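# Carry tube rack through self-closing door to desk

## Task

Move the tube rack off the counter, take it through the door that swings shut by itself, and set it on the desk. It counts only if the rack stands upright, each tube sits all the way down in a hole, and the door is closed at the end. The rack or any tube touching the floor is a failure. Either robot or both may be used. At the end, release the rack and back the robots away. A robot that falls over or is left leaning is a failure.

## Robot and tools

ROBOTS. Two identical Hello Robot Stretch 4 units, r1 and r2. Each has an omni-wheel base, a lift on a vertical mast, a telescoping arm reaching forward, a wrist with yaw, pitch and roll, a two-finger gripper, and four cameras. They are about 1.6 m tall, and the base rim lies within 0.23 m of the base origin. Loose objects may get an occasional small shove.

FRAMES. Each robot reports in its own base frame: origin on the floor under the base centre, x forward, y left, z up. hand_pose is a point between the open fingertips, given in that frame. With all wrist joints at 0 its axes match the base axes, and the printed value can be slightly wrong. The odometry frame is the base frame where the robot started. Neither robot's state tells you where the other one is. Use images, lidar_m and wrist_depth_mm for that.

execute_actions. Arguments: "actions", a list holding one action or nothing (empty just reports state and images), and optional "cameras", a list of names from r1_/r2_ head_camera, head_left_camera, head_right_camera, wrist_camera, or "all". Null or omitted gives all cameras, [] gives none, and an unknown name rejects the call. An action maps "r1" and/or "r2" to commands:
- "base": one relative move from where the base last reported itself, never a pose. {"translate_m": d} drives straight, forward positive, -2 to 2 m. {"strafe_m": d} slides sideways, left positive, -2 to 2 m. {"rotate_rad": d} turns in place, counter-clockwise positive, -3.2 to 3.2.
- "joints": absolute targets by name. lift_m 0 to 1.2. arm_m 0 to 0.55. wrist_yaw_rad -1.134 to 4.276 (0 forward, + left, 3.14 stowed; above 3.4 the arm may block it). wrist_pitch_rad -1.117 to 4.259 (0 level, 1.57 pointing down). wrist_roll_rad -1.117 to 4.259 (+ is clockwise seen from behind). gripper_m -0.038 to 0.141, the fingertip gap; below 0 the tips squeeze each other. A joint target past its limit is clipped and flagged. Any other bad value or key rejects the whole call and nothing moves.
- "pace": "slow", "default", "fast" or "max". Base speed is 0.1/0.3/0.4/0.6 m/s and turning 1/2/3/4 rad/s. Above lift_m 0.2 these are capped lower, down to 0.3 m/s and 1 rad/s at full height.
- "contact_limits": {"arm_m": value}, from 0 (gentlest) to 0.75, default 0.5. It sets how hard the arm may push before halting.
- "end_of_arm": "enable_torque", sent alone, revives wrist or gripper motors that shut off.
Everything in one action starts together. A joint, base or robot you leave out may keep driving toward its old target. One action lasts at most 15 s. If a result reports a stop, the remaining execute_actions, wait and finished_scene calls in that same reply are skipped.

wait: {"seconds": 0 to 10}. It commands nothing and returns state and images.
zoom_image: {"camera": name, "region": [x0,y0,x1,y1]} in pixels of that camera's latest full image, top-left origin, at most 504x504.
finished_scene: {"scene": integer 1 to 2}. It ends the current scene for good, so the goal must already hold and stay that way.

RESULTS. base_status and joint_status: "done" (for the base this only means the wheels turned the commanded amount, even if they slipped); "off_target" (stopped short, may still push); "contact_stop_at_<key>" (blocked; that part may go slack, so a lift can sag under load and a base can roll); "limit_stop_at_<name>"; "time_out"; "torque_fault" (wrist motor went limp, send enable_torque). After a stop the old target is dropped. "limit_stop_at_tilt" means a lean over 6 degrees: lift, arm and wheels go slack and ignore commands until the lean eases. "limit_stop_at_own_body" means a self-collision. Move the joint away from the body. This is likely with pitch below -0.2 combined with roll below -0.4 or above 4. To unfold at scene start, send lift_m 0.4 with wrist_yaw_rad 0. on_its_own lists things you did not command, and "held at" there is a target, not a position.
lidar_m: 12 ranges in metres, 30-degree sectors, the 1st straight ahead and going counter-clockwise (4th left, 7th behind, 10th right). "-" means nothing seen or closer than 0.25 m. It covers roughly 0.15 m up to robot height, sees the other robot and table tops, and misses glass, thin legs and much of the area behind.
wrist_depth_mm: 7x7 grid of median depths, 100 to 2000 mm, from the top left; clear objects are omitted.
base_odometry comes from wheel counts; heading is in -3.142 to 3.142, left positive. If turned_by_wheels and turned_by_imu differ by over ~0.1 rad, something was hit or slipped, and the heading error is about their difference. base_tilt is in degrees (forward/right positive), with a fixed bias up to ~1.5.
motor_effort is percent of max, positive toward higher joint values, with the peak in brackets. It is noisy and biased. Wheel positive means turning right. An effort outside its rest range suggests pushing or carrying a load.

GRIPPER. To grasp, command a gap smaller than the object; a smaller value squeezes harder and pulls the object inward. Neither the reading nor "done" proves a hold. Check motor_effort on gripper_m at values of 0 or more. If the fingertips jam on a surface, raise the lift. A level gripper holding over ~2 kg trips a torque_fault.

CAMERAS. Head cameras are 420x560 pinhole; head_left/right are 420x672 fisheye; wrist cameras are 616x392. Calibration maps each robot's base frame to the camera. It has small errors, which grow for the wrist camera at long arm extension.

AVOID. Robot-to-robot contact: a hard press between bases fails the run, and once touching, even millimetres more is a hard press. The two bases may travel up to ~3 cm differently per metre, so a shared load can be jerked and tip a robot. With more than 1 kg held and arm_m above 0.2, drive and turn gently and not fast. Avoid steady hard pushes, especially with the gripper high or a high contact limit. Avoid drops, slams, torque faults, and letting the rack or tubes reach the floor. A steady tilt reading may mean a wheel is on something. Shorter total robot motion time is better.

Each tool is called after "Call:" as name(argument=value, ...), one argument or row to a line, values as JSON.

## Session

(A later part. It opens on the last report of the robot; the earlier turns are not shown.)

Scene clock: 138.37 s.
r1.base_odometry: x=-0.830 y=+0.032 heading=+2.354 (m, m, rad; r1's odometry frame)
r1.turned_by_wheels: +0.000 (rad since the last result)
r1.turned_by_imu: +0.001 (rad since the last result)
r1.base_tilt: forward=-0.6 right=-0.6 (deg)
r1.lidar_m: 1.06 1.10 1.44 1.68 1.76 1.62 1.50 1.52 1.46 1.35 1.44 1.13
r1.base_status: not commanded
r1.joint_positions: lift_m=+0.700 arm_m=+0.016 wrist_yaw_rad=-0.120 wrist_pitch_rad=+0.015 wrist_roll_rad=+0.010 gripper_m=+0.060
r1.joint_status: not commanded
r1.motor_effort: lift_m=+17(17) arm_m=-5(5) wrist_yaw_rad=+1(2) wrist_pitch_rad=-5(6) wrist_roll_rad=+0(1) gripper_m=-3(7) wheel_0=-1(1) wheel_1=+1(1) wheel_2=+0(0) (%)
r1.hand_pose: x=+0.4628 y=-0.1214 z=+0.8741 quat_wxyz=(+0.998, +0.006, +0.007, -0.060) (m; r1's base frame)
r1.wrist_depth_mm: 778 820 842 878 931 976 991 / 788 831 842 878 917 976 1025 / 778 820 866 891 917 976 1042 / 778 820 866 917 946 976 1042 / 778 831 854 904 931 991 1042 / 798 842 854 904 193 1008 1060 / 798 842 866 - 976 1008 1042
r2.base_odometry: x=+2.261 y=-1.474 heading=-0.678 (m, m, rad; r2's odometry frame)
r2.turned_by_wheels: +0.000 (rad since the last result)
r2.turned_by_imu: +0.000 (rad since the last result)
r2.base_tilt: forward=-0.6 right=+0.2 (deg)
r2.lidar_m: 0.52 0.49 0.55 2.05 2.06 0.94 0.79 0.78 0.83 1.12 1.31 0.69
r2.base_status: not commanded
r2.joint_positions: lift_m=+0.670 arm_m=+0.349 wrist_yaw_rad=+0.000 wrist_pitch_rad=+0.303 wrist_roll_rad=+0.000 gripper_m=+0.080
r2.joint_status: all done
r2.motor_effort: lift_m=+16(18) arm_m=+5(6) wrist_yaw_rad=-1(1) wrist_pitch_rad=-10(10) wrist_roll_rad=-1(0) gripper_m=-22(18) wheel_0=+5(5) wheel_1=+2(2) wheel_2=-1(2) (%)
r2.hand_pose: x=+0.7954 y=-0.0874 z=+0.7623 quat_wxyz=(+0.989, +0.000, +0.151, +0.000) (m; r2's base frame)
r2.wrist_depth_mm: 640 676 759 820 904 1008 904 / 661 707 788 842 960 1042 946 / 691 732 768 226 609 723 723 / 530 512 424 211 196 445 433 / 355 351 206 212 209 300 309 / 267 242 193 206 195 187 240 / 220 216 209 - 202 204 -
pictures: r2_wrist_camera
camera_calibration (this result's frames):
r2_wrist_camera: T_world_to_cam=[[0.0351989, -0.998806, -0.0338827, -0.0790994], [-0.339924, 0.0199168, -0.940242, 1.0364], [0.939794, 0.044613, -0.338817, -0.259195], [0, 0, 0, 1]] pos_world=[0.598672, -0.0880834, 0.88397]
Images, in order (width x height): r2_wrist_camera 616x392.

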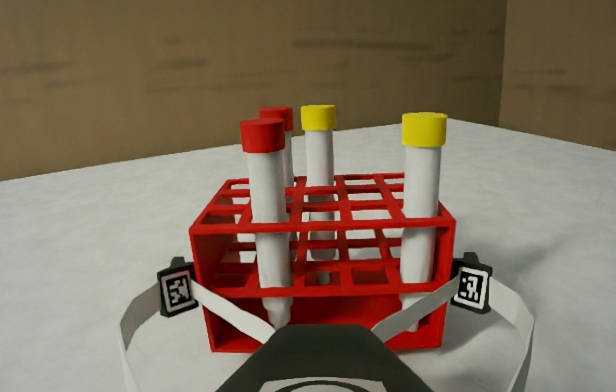

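Call:
execute_actions(
  actions=[
    {"r2":{"joints":{"lift_m":0.66},"pace":"slow"}},
  ],
  cameras=[],
)

Call:
execute_actions(
  actions=[
    {"r2":{"joints":{"gripper_m":0.141}}},
  ],
  cameras=[],
)

Call:
execute_actions(
  actions=[
    {"r2":{"base":{"translate_m":-0.1},"joints":{"arm_m":0.01}}},
  ],
  cameras=["r1_head_camera","r2_wrist_camera"],
)

Scene clock: 142.77 s.
r1.base_odometry: x=-0.830 y=+0.032 heading=+2.354 (m, m, rad; r1's odometry frame)
r1.turned_by_wheels: +0.000 (rad since the last result)
r1.turned_by_imu: +0.001 (rad since the last result)
r1.base_tilt: forward=-0.6 right=-0.6 (deg)
r1.lidar_m: 1.06 1.10 1.44 1.69 1.76 1.63 1.49 1.52 1.46 1.35 1.44 1.15
r1.base_status: not commanded
r1.joint_positions: lift_m=+0.700 arm_m=+0.016 wrist_yaw_rad=-0.120 wrist_pitch_rad=+0.015 wrist_roll_rad=+0.010 gripper_m=+0.060
r1.joint_status: not commanded
r1.motor_effort: lift_m=+17(17) arm_m=-6(5) wrist_yaw_rad=+1(3) wrist_pitch_rad=-5(5) wrist_roll_rad=+1(1) gripper_m=-3(6) wheel_0=-1(1) wheel_1=+1(1) wheel_2=-1(0) (%)
r1.hand_pose: x=+0.4628 y=-0.1214 z=+0.8741 quat_wxyz=(+0.998, +0.006, +0.007, -0.060) (m; r1's base frame)
r1.wrist_depth_mm: 778 820 842 878 931 960 1008 / 778 809 831 878 931 960 1008 / 778 820 866 891 946 976 1008 / 788 820 854 904 931 991 1042 / 788 831 866 904 931 991 1042 / 788 831 854 891 193 991 1042 / 798 831 878 - 976 1008 1060
r2.base_odometry: x=+2.261 y=-1.474 heading=-0.678 (m, m, rad; r2's odometry frame)
r2.turned_by_wheels: +0.000 (rad since the last result)
r2.turned_by_imu: +0.000 (rad since the last result)
r2.base_tilt: forward=-0.5 right=+0.2 (deg)
r2.lidar_m: 0.51 0.49 0.55 2.09 2.03 0.92 0.80 0.77 0.84 1.14 1.29 0.70
r2.base_status: not commanded
r2.joint_positions: lift_m=+0.660 arm_m=+0.349 wrist_yaw_rad=+0.000 wrist_pitch_rad=+0.303 wrist_roll_rad=+0.000 gripper_m=+0.080
r2.joint_status: all done
r2.motor_effort: lift_m=+16(17) arm_m=+5(5) wrist_yaw_rad=-1(1) wrist_pitch_rad=-10(11) wrist_roll_rad=-1(1) gripper_m=-19(19) wheel_0=+5(5) wheel_1=+2(2) wheel_2=-2(2) (%)
r2.hand_pose: x=+0.7954 y=-0.0874 z=+0.7523 quat_wxyz=(+0.989, +0.000, +0.151, +0.000) (m; r2's base frame)
r2.wrist_depth_mm: 640 683 750 820 917 1008 904 / 654 707 778 842 960 1060 946 / 683 723 732 225 574 683 676 / 500 480 399 211 196 418 407 / 336 332 205 213 208 282 291 / 250 226 192 206 194 187 229 / 206 203 202 - 198 192 -
pictures: none
No camera images: the call's "cameras" was empty. Leave "cameras" out to get every camera's image.

Scene clock: 144.40 s.
r1.base_odometry: x=-0.830 y=+0.032 heading=+2.354 (m, m, rad; r1's odometry frame)
r1.turned_by_wheels: +0.000 (rad since the last result)
r1.turned_by_imu: +0.000 (rad since the last result)
r1.base_tilt: forward=-0.6 right=-0.6 (deg)
r1.lidar_m: 1.05 1.09 1.45 1.70 1.77 1.63 1.50 1.54 1.45 1.37 1.42 1.12
r1.base_status: not commanded
r1.joint_positions: lift_m=+0.700 arm_m=+0.016 wrist_yaw_rad=-0.120 wrist_pitch_rad=+0.015 wrist_roll_rad=+0.010 gripper_m=+0.060
r1.joint_status: not commanded
r1.motor_effort: lift_m=+17(17) arm_m=-6(5) wrist_yaw_rad=+2(1) wrist_pitch_rad=-6(6) wrist_roll_rad=+0(0) gripper_m=-1(3) wheel_0=-1(1) wheel_1=+1(1) wheel_2=-1(1) (%)
r1.hand_pose: x=+0.4628 y=-0.1214 z=+0.8741 quat_wxyz=(+0.998, +0.006, +0.007, -0.060) (m; r1's base frame)
r1.wrist_depth_mm: 778 809 854 878 931 960 1008 / 768 809 854 891 917 976 1025 / 778 831 854 891 917 976 1042 / 778 831 866 891 946 991 1060 / 778 842 854 891 946 991 1060 / 798 831 854 904 194 1008 1060 / 798 842 866 - 960 1025 1060
r2.base_odometry: x=+2.261 y=-1.474 heading=-0.678 (m, m, rad; r2's odometry frame)
r2.turned_by_wheels: +0.000 (rad since the last result)
r2.turned_by_imu: +0.000 (rad since the last result)
r2.base_tilt: forward=-0.5 right=+0.2 (deg)
r2.lidar_m: 0.54 0.50 0.57 2.08 2.04 0.90 0.79 0.78 0.83 1.14 1.31 0.68
r2.base_status: not commanded
r2.joint_positions: lift_m=+0.660 arm_m=+0.349 wrist_yaw_rad=+0.000 wrist_pitch_rad=+0.302 wrist_roll_rad=+0.000 gripper_m=+0.141
r2.joint_status: all done
r2.motor_effort: lift_m=+16(16) arm_m=+5(5) wrist_yaw_rad=+0(2) wrist_pitch_rad=-7(10) wrist_roll_rad=+0(1) gripper_m=+0(18) wheel_0=+5(5) wheel_1=+2(2) wheel_2=-2(2) (%)
r2.hand_pose: x=+0.7955 y=-0.0874 z=+0.7525 quat_wxyz=(+0.989, +0.000, +0.151, +0.000) (m; r2's base frame)
r2.wrist_depth_mm: 640 676 750 820 904 1008 931 / 654 707 778 854 946 1060 946 / 683 723 778 239 634 707 683 / 504 484 430 211 211 418 410 / 336 330 224 247 212 281 293 / 252 238 221 201 205 214 231 / 208 200 208 - 201 189 -
pictures: none
No camera images: the call's "cameras" was empty. Leave "cameras" out to get every camera's image.

Scene clock: 146.53 s.
r1.base_odometry: x=-0.830 y=+0.032 heading=+2.354 (m, m, rad; r1's odometry frame)
r1.turned_by_wheels: +0.000 (rad since the last result)
r1.turned_by_imu: +0.001 (rad since the last result)
r1.base_tilt: forward=-0.6 right=-0.6 (deg)
r1.lidar_m: 1.07 1.11 1.45 1.70 1.76 1.62 1.49 1.53 1.45 1.37 1.43 1.13
r1.base_status: not commanded
r1.joint_positions: lift_m=+0.700 arm_m=+0.016 wrist_yaw_rad=-0.120 wrist_pitch_rad=+0.015 wrist_roll_rad=+0.010 gripper_m=+0.060
r1.joint_status: not commanded
r1.motor_effort: lift_m=+17(17) arm_m=-6(6) wrist_yaw_rad=+1(1) wrist_pitch_rad=-6(6) wrist_roll_rad=+0(0) gripper_m=-3(1) wheel_0=-1(1) wheel_1=+1(0) wheel_2=+0(0) (%)
r1.hand_pose: x=+0.4628 y=-0.1214 z=+0.8741 quat_wxyz=(+0.998, +0.006, +0.007, -0.060) (m; r1's base frame)
r1.wrist_depth_mm: 778 809 842 891 904 960 1025 / 778 820 854 891 917 976 1042 / 768 820 854 891 931 991 1042 / 788 831 866 904 931 991 1042 / 798 820 854 904 931 991 1042 / 798 831 854 917 193 1008 1042 / 798 820 878 - 976 976 1060
r2.base_odometry: x=+2.183 y=-1.412 heading=-0.678 (m, m, rad; r2's odometry frame)
r2.turned_by_wheels: +0.000 (rad since the last result)
r2.turned_by_imu: +0.000 (rad since the last result)
r2.base_tilt: forward=-0.6 right=+0.2 (deg)
r2.lidar_m: 0.62 0.60 0.67 2.22 1.80 0.78 0.70 0.69 0.73 0.98 1.35 0.83
r2.base_status: done
r2.joint_positions: lift_m=+0.660 arm_m=+0.011 wrist_yaw_rad=+0.000 wrist_pitch_rad=+0.302 wrist_roll_rad=+0.000 gripper_m=+0.141
r2.joint_status: all done
r2.motor_effort: lift_m=+16(16) arm_m=-5(8) wrist_yaw_rad=+0(1) wrist_pitch_rad=-7(8) wrist_roll_rad=-1(1) gripper_m=-1(1) wheel_0=-3(7) wheel_1=-1(8) wheel_2=+0(11) (%)
r2.hand_pose: x=+0.4572 y=-0.0875 z=+0.7526 quat_wxyz=(+0.989, +0.000, +0.151, +0.000) (m; r2's base frame)
r2.wrist_depth_mm: 946 1008 1118 1229 1366 1366 1098 / 976 1078 1182 1229 1397 1336 1118 / 991 931 842 654 750 715 809 / 512 492 477 539 1537 1366 1182 / 397 1182 1336 1499 1618 1138 1229 / 1160 1229 1336 1308 1255 1229 1229 / 1160 1138 1229 - 1182 1098 1098
pictures: r1_head_camera, r2_wrist_camera
camera_calibration (this result's frames):
r2_wrist_camera: T_world_to_cam=[[0.0350476, -0.998812, -0.0338468, -0.0675332], [-0.33895, 0.0199803, -0.940592, 0.912141], [0.940151, 0.0444379, -0.337847, 0.0544617], [0, 0, 0, 1]] pos_world=[0.260335, -0.088098, 0.874067]
Images, in order (width x height): r1_head_camera 420x560, r2_wrist_camera 616x392.

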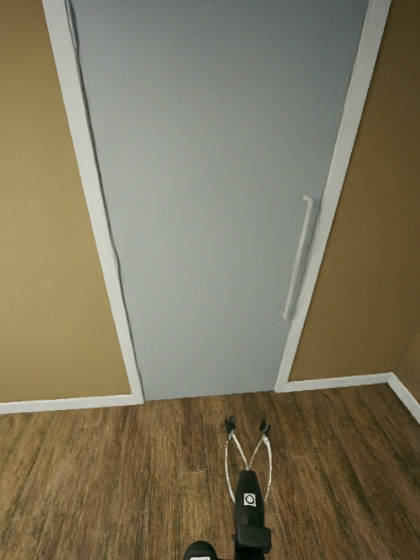

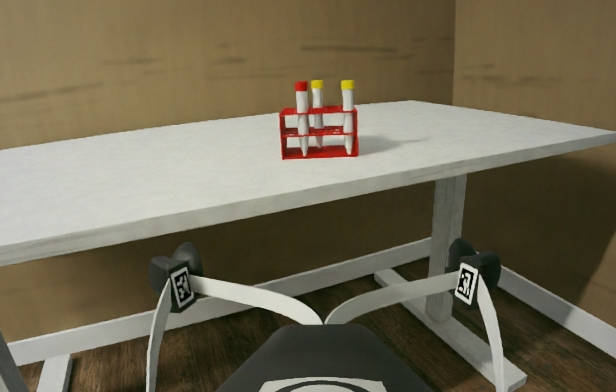

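Call:
finished_scene(
  scene=2,
)

The scene is finished: the task was done.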